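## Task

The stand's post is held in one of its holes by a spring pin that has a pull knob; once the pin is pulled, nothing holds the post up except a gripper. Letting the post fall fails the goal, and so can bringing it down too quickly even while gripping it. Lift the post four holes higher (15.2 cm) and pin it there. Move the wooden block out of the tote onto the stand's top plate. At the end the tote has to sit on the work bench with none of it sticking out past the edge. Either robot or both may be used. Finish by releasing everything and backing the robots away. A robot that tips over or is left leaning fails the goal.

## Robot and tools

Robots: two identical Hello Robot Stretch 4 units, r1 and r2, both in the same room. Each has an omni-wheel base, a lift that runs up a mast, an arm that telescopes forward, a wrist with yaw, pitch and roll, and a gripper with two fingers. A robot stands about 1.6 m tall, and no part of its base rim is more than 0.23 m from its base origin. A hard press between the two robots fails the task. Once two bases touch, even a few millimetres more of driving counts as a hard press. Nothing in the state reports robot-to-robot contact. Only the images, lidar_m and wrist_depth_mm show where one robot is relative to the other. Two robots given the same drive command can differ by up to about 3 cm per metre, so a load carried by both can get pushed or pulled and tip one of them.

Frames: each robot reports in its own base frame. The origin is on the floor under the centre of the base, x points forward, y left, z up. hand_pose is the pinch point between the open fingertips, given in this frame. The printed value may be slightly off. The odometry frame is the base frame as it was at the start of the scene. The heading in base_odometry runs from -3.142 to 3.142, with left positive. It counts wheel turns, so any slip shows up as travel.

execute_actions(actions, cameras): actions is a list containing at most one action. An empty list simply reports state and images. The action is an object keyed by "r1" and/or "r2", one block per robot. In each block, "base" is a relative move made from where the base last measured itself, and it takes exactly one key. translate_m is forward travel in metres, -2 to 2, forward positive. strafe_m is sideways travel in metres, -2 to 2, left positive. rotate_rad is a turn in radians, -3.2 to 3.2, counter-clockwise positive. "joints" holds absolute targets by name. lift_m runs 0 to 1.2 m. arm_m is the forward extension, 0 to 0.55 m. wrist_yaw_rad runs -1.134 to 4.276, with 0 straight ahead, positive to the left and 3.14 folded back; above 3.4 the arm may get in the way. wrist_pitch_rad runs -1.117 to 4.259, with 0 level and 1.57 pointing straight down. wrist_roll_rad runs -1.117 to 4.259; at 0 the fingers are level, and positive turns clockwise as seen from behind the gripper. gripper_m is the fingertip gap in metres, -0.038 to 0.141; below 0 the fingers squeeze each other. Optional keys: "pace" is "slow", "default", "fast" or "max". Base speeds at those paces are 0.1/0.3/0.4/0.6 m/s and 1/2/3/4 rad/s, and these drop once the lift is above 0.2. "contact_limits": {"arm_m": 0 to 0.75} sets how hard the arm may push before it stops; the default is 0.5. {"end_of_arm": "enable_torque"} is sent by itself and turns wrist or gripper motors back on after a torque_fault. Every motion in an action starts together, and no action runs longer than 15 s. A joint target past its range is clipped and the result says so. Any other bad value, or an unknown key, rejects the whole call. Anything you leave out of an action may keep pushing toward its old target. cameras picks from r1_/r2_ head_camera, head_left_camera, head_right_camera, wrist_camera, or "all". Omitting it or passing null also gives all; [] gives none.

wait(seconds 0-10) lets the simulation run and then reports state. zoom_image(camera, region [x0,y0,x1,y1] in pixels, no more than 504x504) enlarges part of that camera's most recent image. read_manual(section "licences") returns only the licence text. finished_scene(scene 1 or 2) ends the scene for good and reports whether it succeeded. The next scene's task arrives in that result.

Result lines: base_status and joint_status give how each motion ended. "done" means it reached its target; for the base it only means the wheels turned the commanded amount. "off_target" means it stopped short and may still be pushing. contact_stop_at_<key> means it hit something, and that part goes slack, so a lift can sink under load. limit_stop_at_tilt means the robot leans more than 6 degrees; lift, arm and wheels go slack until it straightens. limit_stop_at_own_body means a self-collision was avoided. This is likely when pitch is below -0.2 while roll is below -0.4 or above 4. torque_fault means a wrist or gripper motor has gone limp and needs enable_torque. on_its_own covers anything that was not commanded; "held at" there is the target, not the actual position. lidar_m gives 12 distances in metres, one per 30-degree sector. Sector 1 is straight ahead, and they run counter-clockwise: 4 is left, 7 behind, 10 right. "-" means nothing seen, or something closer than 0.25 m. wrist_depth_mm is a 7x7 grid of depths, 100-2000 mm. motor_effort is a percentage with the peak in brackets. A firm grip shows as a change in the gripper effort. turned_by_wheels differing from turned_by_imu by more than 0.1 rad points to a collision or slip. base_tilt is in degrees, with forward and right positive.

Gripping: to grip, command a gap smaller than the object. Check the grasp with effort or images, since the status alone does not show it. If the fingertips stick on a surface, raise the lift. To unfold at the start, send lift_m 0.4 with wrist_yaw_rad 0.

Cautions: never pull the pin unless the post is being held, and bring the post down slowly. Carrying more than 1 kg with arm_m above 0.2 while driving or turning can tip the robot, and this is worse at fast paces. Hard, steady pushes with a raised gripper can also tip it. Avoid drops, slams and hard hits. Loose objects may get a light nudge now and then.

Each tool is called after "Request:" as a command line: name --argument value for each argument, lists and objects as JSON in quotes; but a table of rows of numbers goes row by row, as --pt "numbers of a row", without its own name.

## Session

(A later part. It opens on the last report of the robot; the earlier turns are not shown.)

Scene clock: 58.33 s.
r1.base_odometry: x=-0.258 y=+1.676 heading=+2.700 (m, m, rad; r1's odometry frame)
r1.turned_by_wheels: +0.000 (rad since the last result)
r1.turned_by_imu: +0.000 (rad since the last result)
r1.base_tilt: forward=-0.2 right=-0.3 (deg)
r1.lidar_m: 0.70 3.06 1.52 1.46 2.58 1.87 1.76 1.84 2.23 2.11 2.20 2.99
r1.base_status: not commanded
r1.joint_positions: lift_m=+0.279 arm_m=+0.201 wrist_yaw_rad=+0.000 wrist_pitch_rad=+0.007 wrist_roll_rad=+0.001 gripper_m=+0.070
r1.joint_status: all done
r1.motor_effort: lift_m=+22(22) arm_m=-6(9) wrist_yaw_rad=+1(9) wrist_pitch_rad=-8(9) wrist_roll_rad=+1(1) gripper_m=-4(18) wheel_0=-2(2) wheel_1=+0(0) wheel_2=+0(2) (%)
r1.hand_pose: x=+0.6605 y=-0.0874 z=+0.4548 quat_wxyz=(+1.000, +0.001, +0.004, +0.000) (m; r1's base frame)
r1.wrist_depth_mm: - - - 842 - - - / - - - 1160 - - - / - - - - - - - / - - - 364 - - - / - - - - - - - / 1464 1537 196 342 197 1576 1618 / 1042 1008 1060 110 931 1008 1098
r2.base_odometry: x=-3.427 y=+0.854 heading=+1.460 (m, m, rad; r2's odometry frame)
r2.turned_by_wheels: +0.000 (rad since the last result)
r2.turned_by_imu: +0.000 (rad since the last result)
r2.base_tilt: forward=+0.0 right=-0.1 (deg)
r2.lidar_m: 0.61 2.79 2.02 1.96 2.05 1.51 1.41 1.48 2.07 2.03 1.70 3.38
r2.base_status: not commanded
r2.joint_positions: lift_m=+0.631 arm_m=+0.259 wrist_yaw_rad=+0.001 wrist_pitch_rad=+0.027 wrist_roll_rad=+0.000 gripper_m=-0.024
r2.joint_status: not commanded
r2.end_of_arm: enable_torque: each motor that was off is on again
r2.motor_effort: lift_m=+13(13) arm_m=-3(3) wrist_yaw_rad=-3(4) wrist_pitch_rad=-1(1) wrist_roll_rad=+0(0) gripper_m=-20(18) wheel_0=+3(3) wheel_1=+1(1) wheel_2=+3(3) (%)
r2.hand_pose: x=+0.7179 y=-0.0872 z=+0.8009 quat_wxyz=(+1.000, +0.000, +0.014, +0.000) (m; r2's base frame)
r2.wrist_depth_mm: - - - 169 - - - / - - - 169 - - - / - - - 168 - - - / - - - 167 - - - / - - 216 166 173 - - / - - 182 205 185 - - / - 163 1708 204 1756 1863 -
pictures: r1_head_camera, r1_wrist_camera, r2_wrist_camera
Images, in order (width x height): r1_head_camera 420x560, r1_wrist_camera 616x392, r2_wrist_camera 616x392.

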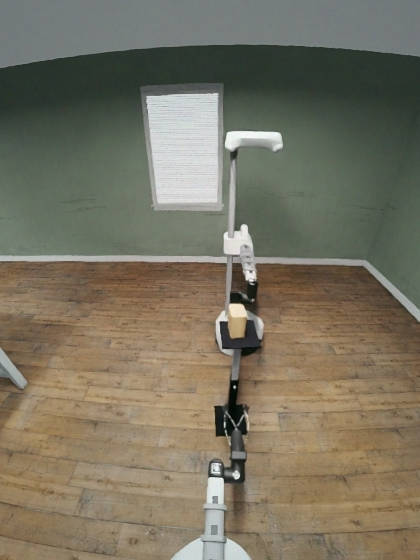

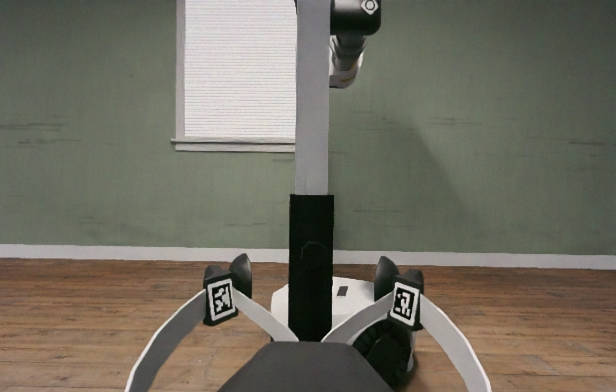

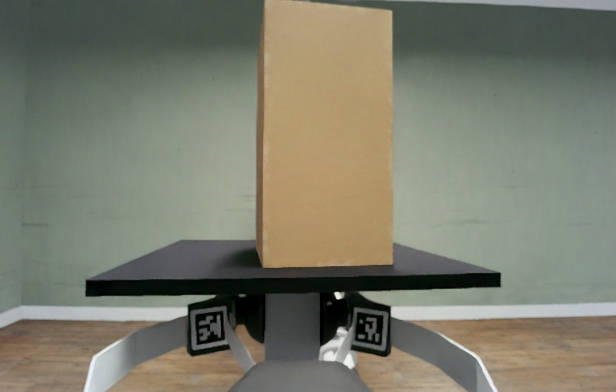

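Request:
execute_actions --actions '[{"r1":{"joints":{"arm_m":0.295}},"r2":{"joints":{"lift_m":0.638},"pace":"slow"}}]' --cameras '[]'

Request:
execute_actions --actions '[{"r1":{"joints":{"gripper_m":-0.015}}}]' --cameras '[]'

Request:
execute_actions --actions '[{"r1":{"joints":{"arm_m":0.283},"pace":"slow"}}]' --cameras '["r1_wrist_camera","r1_head_camera"]'

Request:
zoom_image --camera "r1_head_camera" --region '[190,290,290,430]'

Scene clock: 59.93 s.
r1.base_odometry: x=-0.258 y=+1.676 heading=+2.700 (m, m, rad; r1's odometry frame)
r1.turned_by_wheels: +0.000 (rad since the last result)
r1.turned_by_imu: +0.000 (rad since the last result)
r1.base_tilt: forward=-0.2 right=-0.2 (deg)
r1.lidar_m: 0.69 3.01 1.50 1.45 2.54 1.87 1.76 1.87 2.23 2.12 2.22 2.99
r1.base_status: not commanded
r1.joint_positions: lift_m=+0.279 arm_m=+0.294 wrist_yaw_rad=+0.000 wrist_pitch_rad=+0.007 wrist_roll_rad=+0.001 gripper_m=+0.070
r1.joint_status: all done
r1.motor_effort: lift_m=+22(22) arm_m=+6(6) wrist_yaw_rad=+1(2) wrist_pitch_rad=-8(8) wrist_roll_rad=+1(2) gripper_m=-3(2) wheel_0=-1(2) wheel_1=+0(0) wheel_2=+1(1) (%)
r1.hand_pose: x=+0.7533 y=-0.0874 z=+0.4549 quat_wxyz=(+1.000, +0.001, +0.004, +0.000) (m; r1's base frame)
r1.wrist_depth_mm: - - - 255 - - - / - - - 1078 - - - / - - - - - - - / - - - 258 - - - / - - - 251 - - - / 1499 1537 196 252 197 1618 1618 / 1042 991 1060 110 820 1025 1098
r2.base_odometry: x=-3.427 y=+0.854 heading=+1.460 (m, m, rad; r2's odometry frame)
r2.turned_by_wheels: +0.000 (rad since the last result)
r2.turned_by_imu: +0.000 (rad since the last result)
r2.base_tilt: forward=+0.0 right=+0.0 (deg)
r2.lidar_m: 0.64 2.77 2.03 1.94 2.03 1.52 1.42 1.47 2.07 2.04 1.71 3.40
r2.base_status: not commanded
r2.joint_positions: lift_m=+0.637 arm_m=+0.259 wrist_yaw_rad=+0.001 wrist_pitch_rad=+0.036 wrist_roll_rad=+0.000 gripper_m=-0.024
r2.joint_status: all done
r2.on_its_own: wrist_pitch_rad is at rest, and its effort (-26) is outside its rest range (-23 to +23)
r2.motor_effort: lift_m=+26(26) arm_m=-3(3) wrist_yaw_rad=-4(4) wrist_pitch_rad=-26(26) wrist_roll_rad=+0(0) gripper_m=-22(22) wheel_0=+2(3) wheel_1=+1(1) wheel_2=+3(3) (%)
r2.hand_pose: x=+0.7179 y=-0.0870 z=+0.8052 quat_wxyz=(+1.000, +0.000, +0.018, +0.001) (m; r2's base frame)
r2.wrist_depth_mm: - - - 167 - - - / - - - 167 - - - / - - - 167 - - - / - - - 167 - - - / - - 221 166 172 - - / - - 174 204 185 - - / - 163 1756 204 1708 1808 -
pictures: none
No camera images: the call's "cameras" was empty. Leave "cameras" out to get every camera's image.

Scene clock: 61.53 s.
r1.base_odometry: x=-0.258 y=+1.676 heading=+2.700 (m, m, rad; r1's odometry frame)
r1.turned_by_wheels: +0.000 (rad since the last result)
r1.turned_by_imu: +0.000 (rad since the last result)
r1.base_tilt: forward=-0.3 right=-0.1 (deg)
r1.lidar_m: 0.69 3.06 1.51 1.46 2.54 1.86 1.75 1.83 2.24 2.10 2.21 2.99
r1.base_status: not commanded
r1.joint_positions: lift_m=+0.279 arm_m=+0.295 wrist_yaw_rad=+0.004 wrist_pitch_rad=+0.008 wrist_roll_rad=+0.001 gripper_m=-0.014
r1.joint_status: all done
r1.motor_effort: lift_m=+22(22) arm_m=+1(6) wrist_yaw_rad=-10(10) wrist_pitch_rad=-10(10) wrist_roll_rad=+1(1) gripper_m=-21(23) wheel_0=-2(2) wheel_1=+0(0) wheel_2=+2(3) (%)
r1.hand_pose: x=+0.7544 y=-0.0863 z=+0.4546 quat_wxyz=(+1.000, +0.001, +0.004, +0.002) (m; r1's base frame)
r1.wrist_depth_mm: - - - 254 - - - / - - - 255 - - - / - - - - - - - / - - - 257 - - - / - - - 247 - - - / 1499 1499 184 209 184 1618 1618 / 1060 960 1060 110 820 1025 1118
r2.base_odometry: x=-3.427 y=+0.854 heading=+1.460 (m, m, rad; r2's odometry frame)
r2.turned_by_wheels: +0.000 (rad since the last result)
r2.turned_by_imu: +0.000 (rad since the last result)
r2.base_tilt: forward=+0.1 right=-0.1 (deg)
r2.lidar_m: 0.63 2.78 2.04 1.93 2.03 1.50 1.44 1.49 2.08 2.03 1.71 3.38
r2.base_status: not commanded
r2.joint_positions: lift_m=+0.637 arm_m=+0.259 wrist_yaw_rad=+0.001 wrist_pitch_rad=+0.036 wrist_roll_rad=+0.000 gripper_m=-0.024
r2.joint_status: not commanded
r2.on_its_own: wrist_pitch_rad is at rest, and its effort (-27) is outside its rest range (-23 to +23)
r2.motor_effort: lift_m=+26(26) arm_m=-3(3) wrist_yaw_rad=-5(5) wrist_pitch_rad=-27(28) wrist_roll_rad=-1(0) gripper_m=-23(23) wheel_0=+3(2) wheel_1=+1(1) wheel_2=+3(3) (%)
r2.hand_pose: x=+0.7179 y=-0.0870 z=+0.8052 quat_wxyz=(+1.000, +0.000, +0.018, +0.001) (m; r2's base frame)
r2.wrist_depth_mm: - - - 167 - - - / - - - 167 - - - / - - - 167 - - - / - - - 167 - - - / - - 221 165 172 - - / - - 174 205 185 - - / - 163 1708 204 1708 1808 -
pictures: none
No camera images: the call's "cameras" was empty. Leave "cameras" out to get every camera's image.

Scene clock: 62.50 s.
r1.base_odometry: x=-0.258 y=+1.676 heading=+2.700 (m, m, rad; r1's odometry frame)
r1.turned_by_wheels: +0.000 (rad since the last result)
r1.turned_by_imu: +0.000 (rad since the last result)
r1.base_tilt: forward=-0.2 right=-0.2 (deg)
r1.lidar_m: 0.69 3.06 1.53 1.46 2.54 1.83 1.75 1.82 2.21 2.11 2.21 3.01
r1.base_status: not commanded
r1.joint_positions: lift_m=+0.279 arm_m=+0.285 wrist_yaw_rad=+0.004 wrist_pitch_rad=+0.008 wrist_roll_rad=+0.001 gripper_m=-0.014
r1.joint_status: all done
r1.motor_effort: lift_m=+22(22) arm_m=-11(11) wrist_yaw_rad=-11(12) wrist_pitch_rad=-11(10) wrist_roll_rad=+0(1) gripper_m=-21(23) wheel_0=-3(3) wheel_1=-1(1) wheel_2=+3(3) (%)
r1.hand_pose: x=+0.7446 y=-0.0863 z=+0.4546 quat_wxyz=(+1.000, +0.001, +0.004, +0.002) (m; r1's base frame)
r1.wrist_depth_mm: - - - 264 - - - / - - - 264 - - - / - - - - - - - / - - - 265 - - - / - - - 257 - - - / 1499 1537 184 214 182 1618 1661 / 1042 931 1060 110 820 1025 1118
r2.base_odometry: x=-3.427 y=+0.854 heading=+1.460 (m, m, rad; r2's odometry frame)
r2.turned_by_wheels: +0.000 (rad since the last result)
r2.turned_by_imu: +0.000 (rad since the last result)
r2.base_tilt: forward=+0.0 right=+0.0 (deg)
r2.lidar_m: 0.62 2.82 2.03 1.95 2.03 1.51 1.42 1.47 2.09 2.01 1.71 3.39
r2.base_status: not commanded
r2.joint_positions: lift_m=+0.637 arm_m=+0.259 wrist_yaw_rad=+0.002 wrist_pitch_rad=+0.045 wrist_roll_rad=+0.000 gripper_m=-0.024
r2.joint_status: not commanded
r2.on_its_own: wrist_pitch_rad is at rest, and its effort (-49) is outside its rest range (-23 to +23)
r2.motor_effort: lift_m=+25(26) arm_m=-3(3) wrist_yaw_rad=-7(7) wrist_pitch_rad=-49(53) wrist_roll_rad=+1(0) gripper_m=-23(22) wheel_0=+2(3) wheel_1=+1(1) wheel_2=+3(3) (%)
r2.hand_pose: x=+0.7178 y=-0.0868 z=+0.8028 quat_wxyz=(+1.000, +0.000, +0.022, +0.001) (m; r2's base frame)
r2.wrist_depth_mm: - - - 165 - - - / - - - 166 - - - / - - - 166 - - - / - - - 166 - - - / - - 223 165 172 - - / - - 173 204 176 - - / 1921 163 1708 205 1661 1756 1921
pictures: r1_head_camera, r1_wrist_camera
Images, in order (width x height): r1_head_camera 420x560, r1_wrist_camera 616x392.

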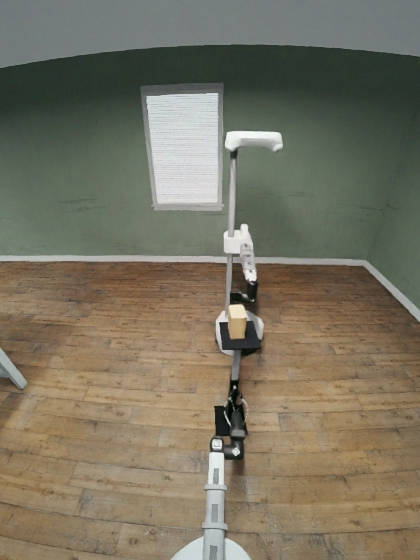

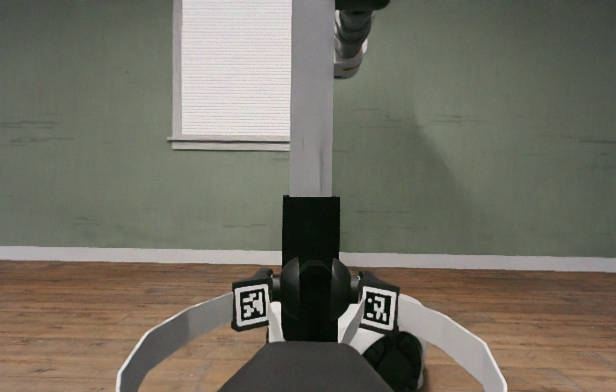

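Region (190, 290, 290, 430) of r1_head_camera's 420x560 image, scaled by 3.600, with more detail than that image has; it fills the left 360 columns of this view, and the rest is white.

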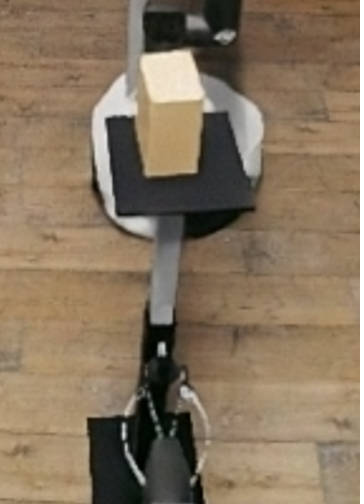

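Request:
execute_actions --actions '[{"r1":{"joints":{"arm_m":0.28},"pace":"slow"}}]' --cameras '[]'

Request:
execute_actions --actions '[{"r2":{"joints":{"lift_m":0.654},"pace":"slow"}}]' --cameras '[]'

Scene clock: 63.30 s.
r1.base_odometry: x=-0.258 y=+1.676 heading=+2.700 (m, m, rad; r1's odometry frame)
r1.turned_by_wheels: +0.000 (rad since the last result)
r1.turned_by_imu: +0.000 (rad since the last result)
r1.base_tilt: forward=-0.1 right=-0.1 (deg)
r1.lidar_m: 0.70 3.06 1.52 1.46 2.54 1.85 1.77 1.83 2.22 2.13 2.19 3.02
r1.base_status: not commanded
r1.joint_positions: lift_m=+0.279 arm_m=+0.282 wrist_yaw_rad=+0.004 wrist_pitch_rad=+0.008 wrist_roll_rad=+0.001 gripper_m=-0.014
r1.joint_status: all done
r1.motor_effort: lift_m=+22(22) arm_m=-10(12) wrist_yaw_rad=-10(11) wrist_pitch_rad=-10(10) wrist_roll_rad=+0(1) gripper_m=-24(23) wheel_0=-3(3) wheel_1=-1(1) wheel_2=+3(3) (%)
r1.hand_pose: x=+0.7415 y=-0.0863 z=+0.4546 quat_wxyz=(+1.000, +0.001, +0.004, +0.002) (m; r1's base frame)
r1.wrist_depth_mm: - - - 267 - - - / - - - 268 - - - / - - - - - - - / - - - 268 - - - / - - - 260 - - - / 1499 1499 185 222 183 1618 1618 / 1042 946 1060 110 842 946 1118
r2.base_odometry: x=-3.427 y=+0.854 heading=+1.460 (m, m, rad; r2's odometry frame)
r2.turned_by_wheels: +0.000 (rad since the last result)
r2.turned_by_imu: +0.000 (rad since the last result)
r2.base_tilt: forward=+0.0 right=+0.0 (deg)
r2.lidar_m: 0.62 2.78 2.02 1.93 2.03 1.51 1.43 1.46 2.05 2.03 1.71 3.40
r2.base_status: not commanded
r2.joint_positions: lift_m=+0.637 arm_m=+0.259 wrist_yaw_rad=+0.002 wrist_pitch_rad=+0.045 wrist_roll_rad=+0.000 gripper_m=-0.024
r2.joint_status: not commanded
r2.on_its_own: wrist_pitch_rad is at rest, and its effort (-51) is outside its rest range (-23 to +23)
r2.motor_effort: lift_m=+26(26) arm_m=-3(3) wrist_yaw_rad=-8(7) wrist_pitch_rad=-51(50) wrist_roll_rad=+0(0) gripper_m=-21(22) wheel_0=+3(3) wheel_1=+1(1) wheel_2=+3(3) (%)
r2.hand_pose: x=+0.7178 y=-0.0868 z=+0.8028 quat_wxyz=(+1.000, +0.000, +0.022, +0.001) (m; r2's base frame)
r2.wrist_depth_mm: - - - 165 - - - / - - - 165 - - - / - - - 166 - - - / - - - 165 - - - / - - 224 165 172 - - / - - 174 204 176 - - / 1863 163 1661 205 1661 1708 1921
pictures: none
No camera images: the call's "cameras" was empty. Leave "cameras" out to get every camera's image.

Scene clock: 64.17 s.
r1.base_odometry: x=-0.258 y=+1.676 heading=+2.700 (m, m, rad; r1's odometry frame)
r1.turned_by_wheels: +0.000 (rad since the last result)
r1.turned_by_imu: +0.000 (rad since the last result)
r1.base_tilt: forward=-0.1 right=-0.3 (deg)
r1.lidar_m: 0.69 3.05 1.53 1.49 2.54 1.83 1.76 1.87 2.23 2.11 2.22 3.01
r1.base_status: not commanded
r1.joint_positions: lift_m=+0.279 arm_m=+0.282 wrist_yaw_rad=+0.004 wrist_pitch_rad=+0.008 wrist_roll_rad=+0.001 gripper_m=-0.014
r1.joint_status: not commanded
r1.motor_effort: lift_m=+22(22) arm_m=-10(10) wrist_yaw_rad=-10(10) wrist_pitch_rad=-10(10) wrist_roll_rad=+0(1) gripper_m=-24(24) wheel_0=-3(3) wheel_1=-1(1) wheel_2=+3(4) (%)
r1.hand_pose: x=+0.7415 y=-0.0864 z=+0.4546 quat_wxyz=(+1.000, +0.001, +0.004, +0.002) (m; r1's base frame)
r1.wrist_depth_mm: - - - 266 - - - / - - - 268 - - - / - - - - - - - / - - - 272 - - - / - - - 260 - - - / 1499 1537 186 222 183 1576 1576 / 1060 931 1078 110 831 976 1118
r2.base_odometry: x=-3.427 y=+0.854 heading=+1.460 (m, m, rad; r2's odometry frame)
r2.turned_by_wheels: +0.000 (rad since the last result)
r2.turned_by_imu: +0.000 (rad since the last result)
r2.base_tilt: forward=+0.0 right=+0.0 (deg)
r2.lidar_m: 0.62 2.81 2.05 1.94 2.04 1.52 1.43 1.48 2.08 2.01 1.70 3.38
r2.base_status: not commanded
r2.joint_positions: lift_m=+0.653 arm_m=+0.259 wrist_yaw_rad=+0.002 wrist_pitch_rad=+0.046 wrist_roll_rad=+0.000 gripper_m=-0.024
r2.joint_status: all done
r2.on_its_own: wrist_pitch_rad is at rest, and its effort (-53) is outside its rest range (-23 to +23)
r2.motor_effort: lift_m=+29(29) arm_m=-3(3) wrist_yaw_rad=-7(8) wrist_pitch_rad=-53(56) wrist_roll_rad=-1(0) gripper_m=-23(22) wheel_0=+3(3) wheel_1=+1(1) wheel_2=+3(3) (%)
r2.hand_pose: x=+0.7178 y=-0.0867 z=+0.8183 quat_wxyz=(+1.000, +0.000, +0.023, +0.001) (m; r2's base frame)
r2.wrist_depth_mm: - - - 166 - - - / - - - 166 - - - / - - - 166 - - - / - - - 165 - - - / - - 224 165 172 - - / - - 174 205 176 - - / 1921 163 1661 205 1708 1756 1921
pictures: none
No camera images: the call's "cameras" was empty. Leave "cameras" out to get every camera's image.

Request:
execute_actions --actions '[{"r2":{"joints":{"lift_m":0.665},"pace":"slow"}}]' --cameras '[]'

Scene clock: 65.07 s.
r1.base_odometry: x=-0.258 y=+1.676 heading=+2.700 (m, m, rad; r1's odometry frame)
r1.turned_by_wheels: +0.000 (rad since the last result)
r1.turned_by_imu: +0.000 (rad since the last result)
r1.base_tilt: forward=-0.2 right=-0.2 (deg)
r1.lidar_m: 0.71 3.04 1.54 1.47 2.54 1.86 1.75 1.84 2.22 2.12 2.21 3.01
r1.base_status: not commanded
r1.joint_positions: lift_m=+0.279 arm_m=+0.282 wrist_yaw_rad=+0.004 wrist_pitch_rad=+0.008 wrist_roll_rad=+0.001 gripper_m=-0.014
r1.joint_status: not commanded
r1.motor_effort: lift_m=+22(22) arm_m=-10(10) wrist_yaw_rad=-10(10) wrist_pitch_rad=-10(10) wrist_roll_rad=+1(1) gripper_m=-26(21) wheel_0=-3(2) wheel_1=-1(1) wheel_2=+3(4) (%)
r1.hand_pose: x=+0.7415 y=-0.0864 z=+0.4546 quat_wxyz=(+1.000, +0.001, +0.004, +0.002) (m; r1's base frame)
r1.wrist_depth_mm: - - - 265 - - - / - - - 268 - - - / - - - - - - - / - - - 278 - - - / - - - 260 - - - / 1537 1537 186 221 183 1618 1618 / 1060 931 1042 110 831 960 1078
r2.base_odometry: x=-3.427 y=+0.854 heading=+1.460 (m, m, rad; r2's odometry frame)
r2.turned_by_wheels: +0.000 (rad since the last result)
r2.turned_by_imu: +0.000 (rad since the last result)
r2.base_tilt: forward=+0.1 right=+0.0 (deg)
r2.lidar_m: 0.63 2.79 2.02 1.94 2.05 1.52 1.40 1.48 2.06 2.01 1.71 3.40
r2.base_status: not commanded
r2.joint_positions: lift_m=+0.664 arm_m=+0.259 wrist_yaw_rad=+0.002 wrist_pitch_rad=+0.045 wrist_roll_rad=+0.000 gripper_m=-0.024
r2.joint_status: all done
r2.on_its_own: wrist_pitch_rad is at rest, and its effort (-53) is outside its rest range (-23 to +23)
r2.motor_effort: lift_m=+29(31) arm_m=-3(3) wrist_yaw_rad=-8(8) wrist_pitch_rad=-53(54) wrist_roll_rad=+0(0) gripper_m=-21(24) wheel_0=+3(3) wheel_1=+1(1) wheel_2=+3(3) (%)
r2.hand_pose: x=+0.7178 y=-0.0867 z=+0.8294 quat_wxyz=(+1.000, +0.000, +0.023, +0.001) (m; r2's base frame)
r2.wrist_depth_mm: - - - 165 - - - / - - - 166 - - - / - - - 166 - - - / - - - 166 - - - / - - 224 165 172 - - / - - 174 205 176 - - / - 163 1661 205 1708 1808 -
pictures: none
No camera images: the call's "cameras" was empty. Leave "cameras" out to get every camera's image.

Request:
execute_actions --actions '[{"r2":{"joints":{"lift_m":0.808},"pace":"slow"}}]' --cameras '[]'

Request:
execute_actions --actions '[{"r1":{"joints":{"gripper_m":0.07}}}]' --cameras '["r1_wrist_camera"]'

Request:
execute_actions --actions '[{"r2":{"joints":{"lift_m":0.797},"pace":"slow"}}]' --cameras '[]'

Request:
execute_actions --actions '[{"r2":{"joints":{"lift_m":0.786},"pace":"slow"}}]' --cameras '["r1_wrist_camera"]'

Scene clock: 67.30 s.
r1.base_odometry: x=-0.258 y=+1.676 heading=+2.700 (m, m, rad; r1's odometry frame)
r1.turned_by_wheels: +0.000 (rad since the last result)
r1.turned_by_imu: +0.000 (rad since the last result)
r1.base_tilt: forward=-0.2 right=-0.2 (deg)
r1.lidar_m: 0.70 3.05 1.49 1.48 2.57 1.86 1.75 1.86 2.24 2.12 2.21 3.00
r1.base_status: not commanded
r1.joint_positions: lift_m=+0.279 arm_m=+0.282 wrist_yaw_rad=+0.004 wrist_pitch_rad=+0.008 wrist_roll_rad=+0.001 gripper_m=-0.014
r1.joint_status: not commanded
r1.motor_effort: lift_m=+22(22) arm_m=-10(11) wrist_yaw_rad=-10(10) wrist_pitch_rad=-10(10) wrist_roll_rad=+1(2) gripper_m=-22(23) wheel_0=-3(3) wheel_1=-1(1) wheel_2=+3(3) (%)
r1.hand_pose: x=+0.7415 y=-0.0864 z=+0.4546 quat_wxyz=(+1.000, +0.001, +0.004, +0.002) (m; r1's base frame)
r1.wrist_depth_mm: - - - 267 - - - / - - - 268 - - - / - - - - - - - / - - - 286 - - - / - - - 260 - - - / 1499 1576 186 221 183 1618 1618 / 1060 946 1060 110 831 960 1118
r2.base_odometry: x=-3.427 y=+0.854 heading=+1.460 (m, m, rad; r2's odometry frame)
r2.turned_by_wheels: +0.000 (rad since the last result)
r2.turned_by_imu: +0.000 (rad since the last result)
r2.base_tilt: forward=+0.0 right=+0.0 (deg)
r2.lidar_m: 0.61 2.79 2.01 1.94 2.05 1.53 1.44 1.45 2.05 2.02 1.72 3.38
r2.base_status: not commanded
r2.joint_positions: lift_m=+0.807 arm_m=+0.259 wrist_yaw_rad=+0.002 wrist_pitch_rad=+0.045 wrist_roll_rad=+0.000 gripper_m=-0.024
r2.joint_status: all done
r2.on_its_own: wrist_pitch_rad is at rest, and its effort (-53) is outside its rest range (-23 to +23)
r2.motor_effort: lift_m=+29(27) arm_m=-3(3) wrist_yaw_rad=-8(7) wrist_pitch_rad=-53(53) wrist_roll_rad=+1(1) gripper_m=-22(22) wheel_0=+3(3) wheel_1=+1(1) wheel_2=+3(3) (%)
r2.hand_pose: x=+0.7178 y=-0.0867 z=+0.9724 quat_wxyz=(+1.000, +0.000, +0.023, +0.001) (m; r2's base frame)
r2.wrist_depth_mm: - - - 165 - - - / - - - 166 - - - / - - - 165 - - - / - - - 166 - - - / - - 224 165 172 - - / - - 174 204 176 - - / - 163 1921 205 1921 - -
pictures: none
No camera images: the call's "cameras" was empty. Leave "cameras" out to get every camera's image.

Scene clock: 68.90 s.
r1.base_odometry: x=-0.258 y=+1.676 heading=+2.699 (m, m, rad; r1's odometry frame)
r1.turned_by_wheels: +0.000 (rad since the last result)
r1.turned_by_imu: -0.001 (rad since the last result)
r1.base_tilt: forward=-0.3 right=-0.3 (deg)
r1.lidar_m: 0.68 3.05 1.51 1.47 2.55 1.85 1.76 1.85 2.26 2.12 2.20 2.98
r1.base_status: not commanded
r1.joint_positions: lift_m=+0.279 arm_m=+0.281 wrist_yaw_rad=-0.001 wrist_pitch_rad=+0.007 wrist_roll_rad=+0.001 gripper_m=+0.070
r1.joint_status: all done
r1.motor_effort: lift_m=+22(22) arm_m=-4(11) wrist_yaw_rad=+2(10) wrist_pitch_rad=-7(10) wrist_roll_rad=+1(0) gripper_m=-3(20) wheel_0=-2(3) wheel_1=+0(1) wheel_2=-1(3) (%)
r1.hand_pose: x=+0.7401 y=-0.0876 z=+0.4549 quat_wxyz=(+1.000, +0.001, +0.003, +0.000) (m; r1's base frame)
r1.wrist_depth_mm: - - - 1078 - - - / - - - - - - - / - - - - - - - / - - - 272 - - - / - - - 263 - - - / 1537 1537 196 263 198 1618 1618 / 1042 991 1060 110 831 1025 1098
r2.base_odometry: x=-3.427 y=+0.854 heading=+1.460 (m, m, rad; r2's odometry frame)
r2.turned_by_wheels: +0.000 (rad since the last result)
r2.turned_by_imu: +0.000 (rad since the last result)
r2.base_tilt: forward=-0.1 right=+0.0 (deg)
r2.lidar_m: 0.63 2.78 2.04 1.94 2.04 1.54 1.42 1.49 2.05 2.01 1.72 3.37
r2.base_status: not commanded
r2.joint_positions: lift_m=+0.807 arm_m=+0.259 wrist_yaw_rad=+0.003 wrist_pitch_rad=+0.045 wrist_roll_rad=+0.000 gripper_m=-0.024
r2.joint_status: not commanded
r2.on_its_own: wrist_pitch_rad is at rest, and its effort (-52) is outside its rest range (-23 to +23)
r2.motor_effort: lift_m=+29(29) arm_m=-3(3) wrist_yaw_rad=-9(9) wrist_pitch_rad=-52(53) wrist_roll_rad=+1(0) gripper_m=-21(22) wheel_0=+3(3) wheel_1=+1(1) wheel_2=+3(3) (%)
r2.hand_pose: x=+0.7179 y=-0.0866 z=+0.9724 quat_wxyz=(+1.000, +0.000, +0.023, +0.001) (m; r2's base frame)
r2.wrist_depth_mm: - - - 166 - - - / - - - 166 - - - / - - - 166 - - - / - - - 166 - - - / - - 224 165 172 - - / - - 173 204 176 - - / - 163 1921 204 1983 - -
pictures: r1_wrist_camera
Images, in order (width x height): r1_wrist_camera 616x392.

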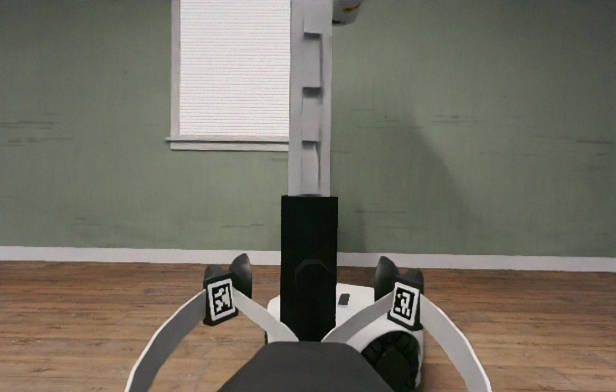

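Scene clock: 69.67 s.
r1.base_odometry: x=-0.258 y=+1.676 heading=+2.699 (m, m, rad; r1's odometry frame)
r1.turned_by_wheels: +0.000 (rad since the last result)
r1.turned_by_imu: +0.000 (rad since the last result)
r1.base_tilt: forward=-0.2 right=-0.3 (deg)
r1.lidar_m: 0.69 3.03 1.53 1.48 2.55 1.85 1.75 1.83 2.22 2.13 2.21 3.00
r1.base_status: not commanded
r1.joint_positions: lift_m=+0.279 arm_m=+0.281 wrist_yaw_rad=-0.001 wrist_pitch_rad=+0.007 wrist_roll_rad=+0.001 gripper_m=+0.070
r1.joint_status: not commanded
r1.motor_effort: lift_m=+22(22) arm_m=-4(4) wrist_yaw_rad=+2(2) wrist_pitch_rad=-7(7) wrist_roll_rad=+1(0) gripper_m=-5(5) wheel_0=-2(2) wheel_1=+0(0) wheel_2=+0(1) (%)
r1.hand_pose: x=+0.7401 y=-0.0876 z=+0.4549 quat_wxyz=(+1.000, +0.001, +0.003, +0.000) (m; r1's base frame)
r1.wrist_depth_mm: - - - 1060 - - - / - - - - - - - / - - - - - - - / - - - 271 - - - / - - - 262 - - - / 1537 1499 196 264 197 1618 1576 / 1060 1008 1042 110 842 1025 1098
r2.base_odometry: x=-3.427 y=+0.854 heading=+1.460 (m, m, rad; r2's odometry frame)
r2.turned_by_wheels: +0.000 (rad since the last result)
r2.turned_by_imu: +0.000 (rad since the last result)
r2.base_tilt: forward=+0.1 right=+0.0 (deg)
r2.lidar_m: 0.64 2.78 2.02 1.94 2.04 1.52 1.41 1.51 2.07 2.04 1.72 3.40
r2.base_status: not commanded
r2.joint_positions: lift_m=+0.797 arm_m=+0.259 wrist_yaw_rad=+0.002 wrist_pitch_rad=+0.036 wrist_roll_rad=+0.000 gripper_m=-0.024
r2.joint_status: all done
r2.on_its_own: wrist_pitch_rad is at rest, and its effort (-27) is outside its rest range (-23 to +23)
r2.motor_effort: lift_m=+17(28) arm_m=-3(3) wrist_yaw_rad=-7(10) wrist_pitch_rad=-27(53) wrist_roll_rad=+0(1) gripper_m=-25(24) wheel_0=+3(3) wheel_1=+1(1) wheel_2=+3(3) (%)
r2.hand_pose: x=+0.7179 y=-0.0868 z=+0.9650 quat_wxyz=(+1.000, +0.000, +0.018, +0.001) (m; r2's base frame)
r2.wrist_depth_mm: - - - 167 - - - / - - - 167 - - - / - - - 167 - - - / - - - 167 - - - / - - 221 166 173 - - / - - 174 204 185 - - / - 163 - 204 - - -
pictures: none
No camera images: the call's "cameras" was empty. Leave "cameras" out to get every camera's image.

Scene clock: 70.43 s.
r1.base_odometry: x=-0.258 y=+1.676 heading=+2.699 (m, m, rad; r1's odometry frame)
r1.turned_by_wheels: +0.000 (rad since the last result)
r1.turned_by_imu: +0.000 (rad since the last result)
r1.base_tilt: forward=-0.2 right=-0.2 (deg)
r1.lidar_m: 0.70 3.03 1.51 1.47 2.56 1.85 1.76 1.84 2.23 2.11 2.20 3.01
r1.base_status: not commanded
r1.joint_positions: lift_m=+0.279 arm_m=+0.281 wrist_yaw_rad=-0.001 wrist_pitch_rad=+0.007 wrist_roll_rad=+0.001 gripper_m=+0.070
r1.joint_status: not commanded
r1.motor_effort: lift_m=+22(22) arm_m=-4(4) wrist_yaw_rad=+2(2) wrist_pitch_rad=-7(7) wrist_roll_rad=+1(1) gripper_m=-1(3) wheel_0=-2(2) wheel_1=+0(0) wheel_2=+0(1) (%)
r1.hand_pose: x=+0.7401 y=-0.0876 z=+0.4549 quat_wxyz=(+1.000, +0.001, +0.003, +0.000) (m; r1's base frame)
r1.wrist_depth_mm: - - - 1042 - - - / - - - - - - - / - - - - - - - / - - - 271 - - - / - - - 263 - - - / 1499 1537 195 264 198 1576 1618 / 1060 991 1060 110 842 1042 1098
r2.base_odometry: x=-3.427 y=+0.854 heading=+1.460 (m, m, rad; r2's odometry frame)
r2.turned_by_wheels: +0.000 (rad since the last result)
r2.turned_by_imu: +0.000 (rad since the last result)
r2.base_tilt: forward=+0.0 right=+0.1 (deg)
r2.lidar_m: 0.62 2.77 2.04 1.93 2.03 1.52 1.43 1.48 2.09 2.02 1.72 3.38
r2.base_status: not commanded
r2.joint_positions: lift_m=+0.786 arm_m=+0.259 wrist_yaw_rad=+0.001 wrist_pitch_rad=+0.032 wrist_roll_rad=+0.000 gripper_m=-0.024
r2.joint_status: all done
r2.motor_effort: lift_m=+14(16) arm_m=-3(3) wrist_yaw_rad=-4(7) wrist_pitch_rad=-15(28) wrist_roll_rad=+0(0) gripper_m=-22(23) wheel_0=+2(3) wheel_1=+1(1) wheel_2=+3(3) (%)
r2.hand_pose: x=+0.7179 y=-0.0871 z=+0.9554 quat_wxyz=(+1.000, +0.000, +0.016, +0.001) (m; r2's base frame)
r2.wrist_depth_mm: - - - 168 - - - / - - - 167 - - - / - - - 167 - - - / - - - 167 - - - / - - 219 166 173 - - / - - 174 205 185 - - / - 163 - 204 - - -
pictures: r1_wrist_camera
Images, in order (width x height): r1_wrist_camera 616x392.

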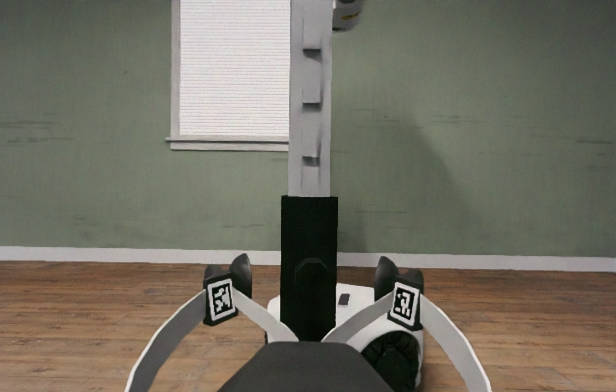

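Request:
execute_actions --actions '[{"r2":{"joints":{"lift_m":0.779},"pace":"slow"},"r1":{"joints":{"arm_m":0.05}}}]' --cameras '[]'

Scene clock: 72.37 s.
r1.base_odometry: x=-0.258 y=+1.676 heading=+2.699 (m, m, rad; r1's odometry frame)
r1.turned_by_wheels: +0.000 (rad since the last result)
r1.turned_by_imu: +0.000 (rad since the last result)
r1.base_tilt: forward=-0.2 right=-0.3 (deg)
r1.lidar_m: 0.70 3.02 1.51 1.47 2.53 1.84 1.75 1.85 2.24 2.12 2.22 2.99
r1.base_status: not commanded
r1.joint_positions: lift_m=+0.279 arm_m=+0.051 wrist_yaw_rad=+0.000 wrist_pitch_rad=+0.007 wrist_roll_rad=+0.001 gripper_m=+0.070
r1.joint_status: all done
r1.motor_effort: lift_m=+22(22) arm_m=-6(6) wrist_yaw_rad=+1(2) wrist_pitch_rad=-8(8) wrist_roll_rad=+1(0) gripper_m=-3(2) wheel_0=-2(2) wheel_1=+0(0) wheel_2=-1(1) (%)
r1.hand_pose: x=+0.5105 y=-0.0874 z=+0.4548 quat_wxyz=(+1.000, +0.001, +0.004, +0.000) (m; r1's base frame)
r1.wrist_depth_mm: - - - 1205 - - - / - - - - - - - / - - - - - - - / - - - - - - - / - - - - - - - / 1499 1537 195 1025 196 1576 1618 / 1060 991 1042 110 1060 1025 1118
r2.base_odometry: x=-3.427 y=+0.854 heading=+1.460 (m, m, rad; r2's odometry frame)
r2.turned_by_wheels: +0.000 (rad since the last result)
r2.turned_by_imu: +0.000 (rad since the last result)
r2.base_tilt: forward=+0.0 right=+0.0 (deg)
r2.lidar_m: 0.62 2.76 2.03 1.94 2.04 1.52 1.42 1.47 2.07 2.04 1.72 3.39
r2.base_status: not commanded
r2.joint_positions: lift_m=+0.780 arm_m=+0.259 wrist_yaw_rad=+0.001 wrist_pitch_rad=+0.023 wrist_roll_rad=+0.000 gripper_m=-0.024
r2.joint_status: all done
r2.motor_effort: lift_m=+12(15) arm_m=-3(3) wrist_yaw_rad=-4(4) wrist_pitch_rad=+12(14) wrist_roll_rad=+0(0) gripper_m=-20(22) wheel_0=+3(2) wheel_1=+1(1) wheel_2=+3(3) (%)
r2.hand_pose: x=+0.7179 y=-0.0872 z=+0.9512 quat_wxyz=(+1.000, +0.000, +0.011, +0.000) (m; r2's base frame)
r2.wrist_depth_mm: - - - 170 - - - / - - - 169 - - - / - - - 168 - - - / - - - 167 - - - / - - 213 166 173 - - / - - 182 205 185 - - / - 163 - 204 - - -
pictures: none
No camera images: the call's "cameras" was empty. Leave "cameras" out to get every camera's image.

Request:
execute_actions --actions '[{"r2":{"joints":{"gripper_m":0.08,"arm_m":0.245}}}]' --cameras '[]'

Request:
execute_actions --actions '[{"r2":{"joints":{"arm_m":0.01}}}]' --cameras '["r1_head_left_camera"]'

Request:
finished_scene --scene 1

Scene clock: 74.43 s.
r1.base_odometry: x=-0.258 y=+1.676 heading=+2.699 (m, m, rad; r1's odometry frame)
r1.turned_by_wheels: +0.000 (rad since the last result)
r1.turned_by_imu: +0.000 (rad since the last result)
r1.base_tilt: forward=-0.3 right=-0.3 (deg)
r1.lidar_m: 0.70 3.05 1.54 1.47 2.54 1.85 1.76 1.83 2.24 2.12 2.21 2.99
r1.base_status: not commanded
r1.joint_positions: lift_m=+0.279 arm_m=+0.051 wrist_yaw_rad=+0.000 wrist_pitch_rad=+0.007 wrist_roll_rad=+0.001 gripper_m=+0.070
r1.joint_status: not commanded
r1.motor_effort: lift_m=+22(22) arm_m=-6(6) wrist_yaw_rad=+1(1) wrist_pitch_rad=-8(8) wrist_roll_rad=+1(2) gripper_m=-2(4) wheel_0=-2(2) wheel_1=+0(0) wheel_2=+0(0) (%)
r1.hand_pose: x=+0.5105 y=-0.0874 z=+0.4548 quat_wxyz=(+1.000, +0.001, +0.004, +0.000) (m; r1's base frame)
r1.wrist_depth_mm: - - - 1229 - - - / - - - - - - - / - - - - - - - / - - - - - - - / - - - - - - - / 1499 1537 195 1008 198 1618 1618 / 1078 1008 1042 110 1060 1025 1098
r2.base_odometry: x=-3.427 y=+0.854 heading=+1.461 (m, m, rad; r2's odometry frame)
r2.turned_by_wheels: +0.000 (rad since the last result)
r2.turned_by_imu: +0.000 (rad since the last result)
r2.base_tilt: forward=+0.0 right=+0.0 (deg)
r2.lidar_m: 0.62 2.77 2.02 1.95 2.03 1.53 1.43 1.48 2.08 2.03 1.73 3.36
r2.base_status: not commanded
r2.joint_positions: lift_m=+0.779 arm_m=+0.246 wrist_yaw_rad=+0.000 wrist_pitch_rad=+0.029 wrist_roll_rad=+0.000 gripper_m=+0.080
r2.joint_status: all done
r2.motor_effort: lift_m=+14(14) arm_m=-6(14) wrist_yaw_rad=-1(33) wrist_pitch_rad=-6(12) wrist_roll_rad=+0(1) gripper_m=-3(29) wheel_0=+3(2) wheel_1=+1(1) wheel_2=+5(7) (%)
r2.hand_pose: x=+0.7054 y=-0.0873 z=+0.9492 quat_wxyz=(+1.000, +0.000, +0.015, +0.000) (m; r2's base frame)
r2.wrist_depth_mm: - - - 180 - - - / - - - 179 - - - / - - - 179 - - - / - - - 178 - - - / - - 181 176 183 - - / - - 214 217 221 - - / - - - 152 - - -
pictures: none
No camera images: the call's "cameras" was empty. Leave "cameras" out to get every camera's image.

Scene clock: 76.23 s.
r1.base_odometry: x=-0.258 y=+1.676 heading=+2.699 (m, m, rad; r1's odometry frame)
r1.turned_by_wheels: +0.000 (rad since the last result)
r1.turned_by_imu: +0.000 (rad since the last result)
r1.base_tilt: forward=-0.2 right=-0.3 (deg)
r1.lidar_m: 0.71 3.01 1.52 1.48 2.53 1.84 1.75 1.85 2.23 2.10 2.20 2.98
r1.base_status: not commanded
r1.joint_positions: lift_m=+0.279 arm_m=+0.051 wrist_yaw_rad=+0.000 wrist_pitch_rad=+0.007 wrist_roll_rad=+0.001 gripper_m=+0.070
r1.joint_status: not commanded
r1.motor_effort: lift_m=+22(22) arm_m=-6(6) wrist_yaw_rad=+1(1) wrist_pitch_rad=-8(8) wrist_roll_rad=+2(2) gripper_m=-2(3) wheel_0=-3(2) wheel_1=+0(0) wheel_2=-1(0) (%)
r1.hand_pose: x=+0.5105 y=-0.0874 z=+0.4548 quat_wxyz=(+1.000, +0.001, +0.004, +0.000) (m; r1's base frame)
r1.wrist_depth_mm: - - - 1025 - - - / - - - - - - - / - - - - - - - / - - - - - - - / - - - - - - - / 1499 1499 195 1008 198 1618 1661 / 1060 991 1060 110 1078 1025 1078
r2.base_odometry: x=-3.427 y=+0.854 heading=+1.461 (m, m, rad; r2's odometry frame)
r2.turned_by_wheels: +0.000 (rad since the last result)
r2.turned_by_imu: +0.000 (rad since the last result)
r2.base_tilt: forward=+0.0 right=+0.0 (deg)
r2.lidar_m: 0.58 2.77 2.02 1.95 2.03 1.52 1.42 1.46 2.08 2.04 1.71 3.39
r2.base_status: not commanded
r2.joint_positions: lift_m=+0.779 arm_m=+0.011 wrist_yaw_rad=+0.000 wrist_pitch_rad=+0.030 wrist_roll_rad=+0.000 gripper_m=+0.080
r2.joint_status: all done
r2.motor_effort: lift_m=+15(15) arm_m=-8(10) wrist_yaw_rad=+0(2) wrist_pitch_rad=-8(8) wrist_roll_rad=-1(1) gripper_m=-2(3) wheel_0=+3(3) wheel_1=+1(1) wheel_2=+5(6) (%)
r2.hand_pose: x=+0.4707 y=-0.0874 z=+0.9490 quat_wxyz=(+1.000, +0.000, +0.015, +0.000) (m; r2's base frame)
r2.wrist_depth_mm: - - - 1255 - - - / - - - - - - - / - - - 418 - - - / - - - 415 - - - / - - - - - - - / - - 214 - 221 - - / - - - 153 - - -
pictures: r1_head_left_camera
Images, in order (width x height): r1_head_left_camera 420x672.

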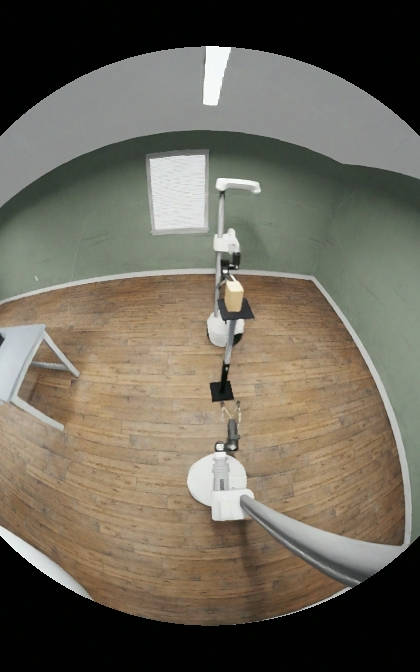

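The scene is finished: the task was done.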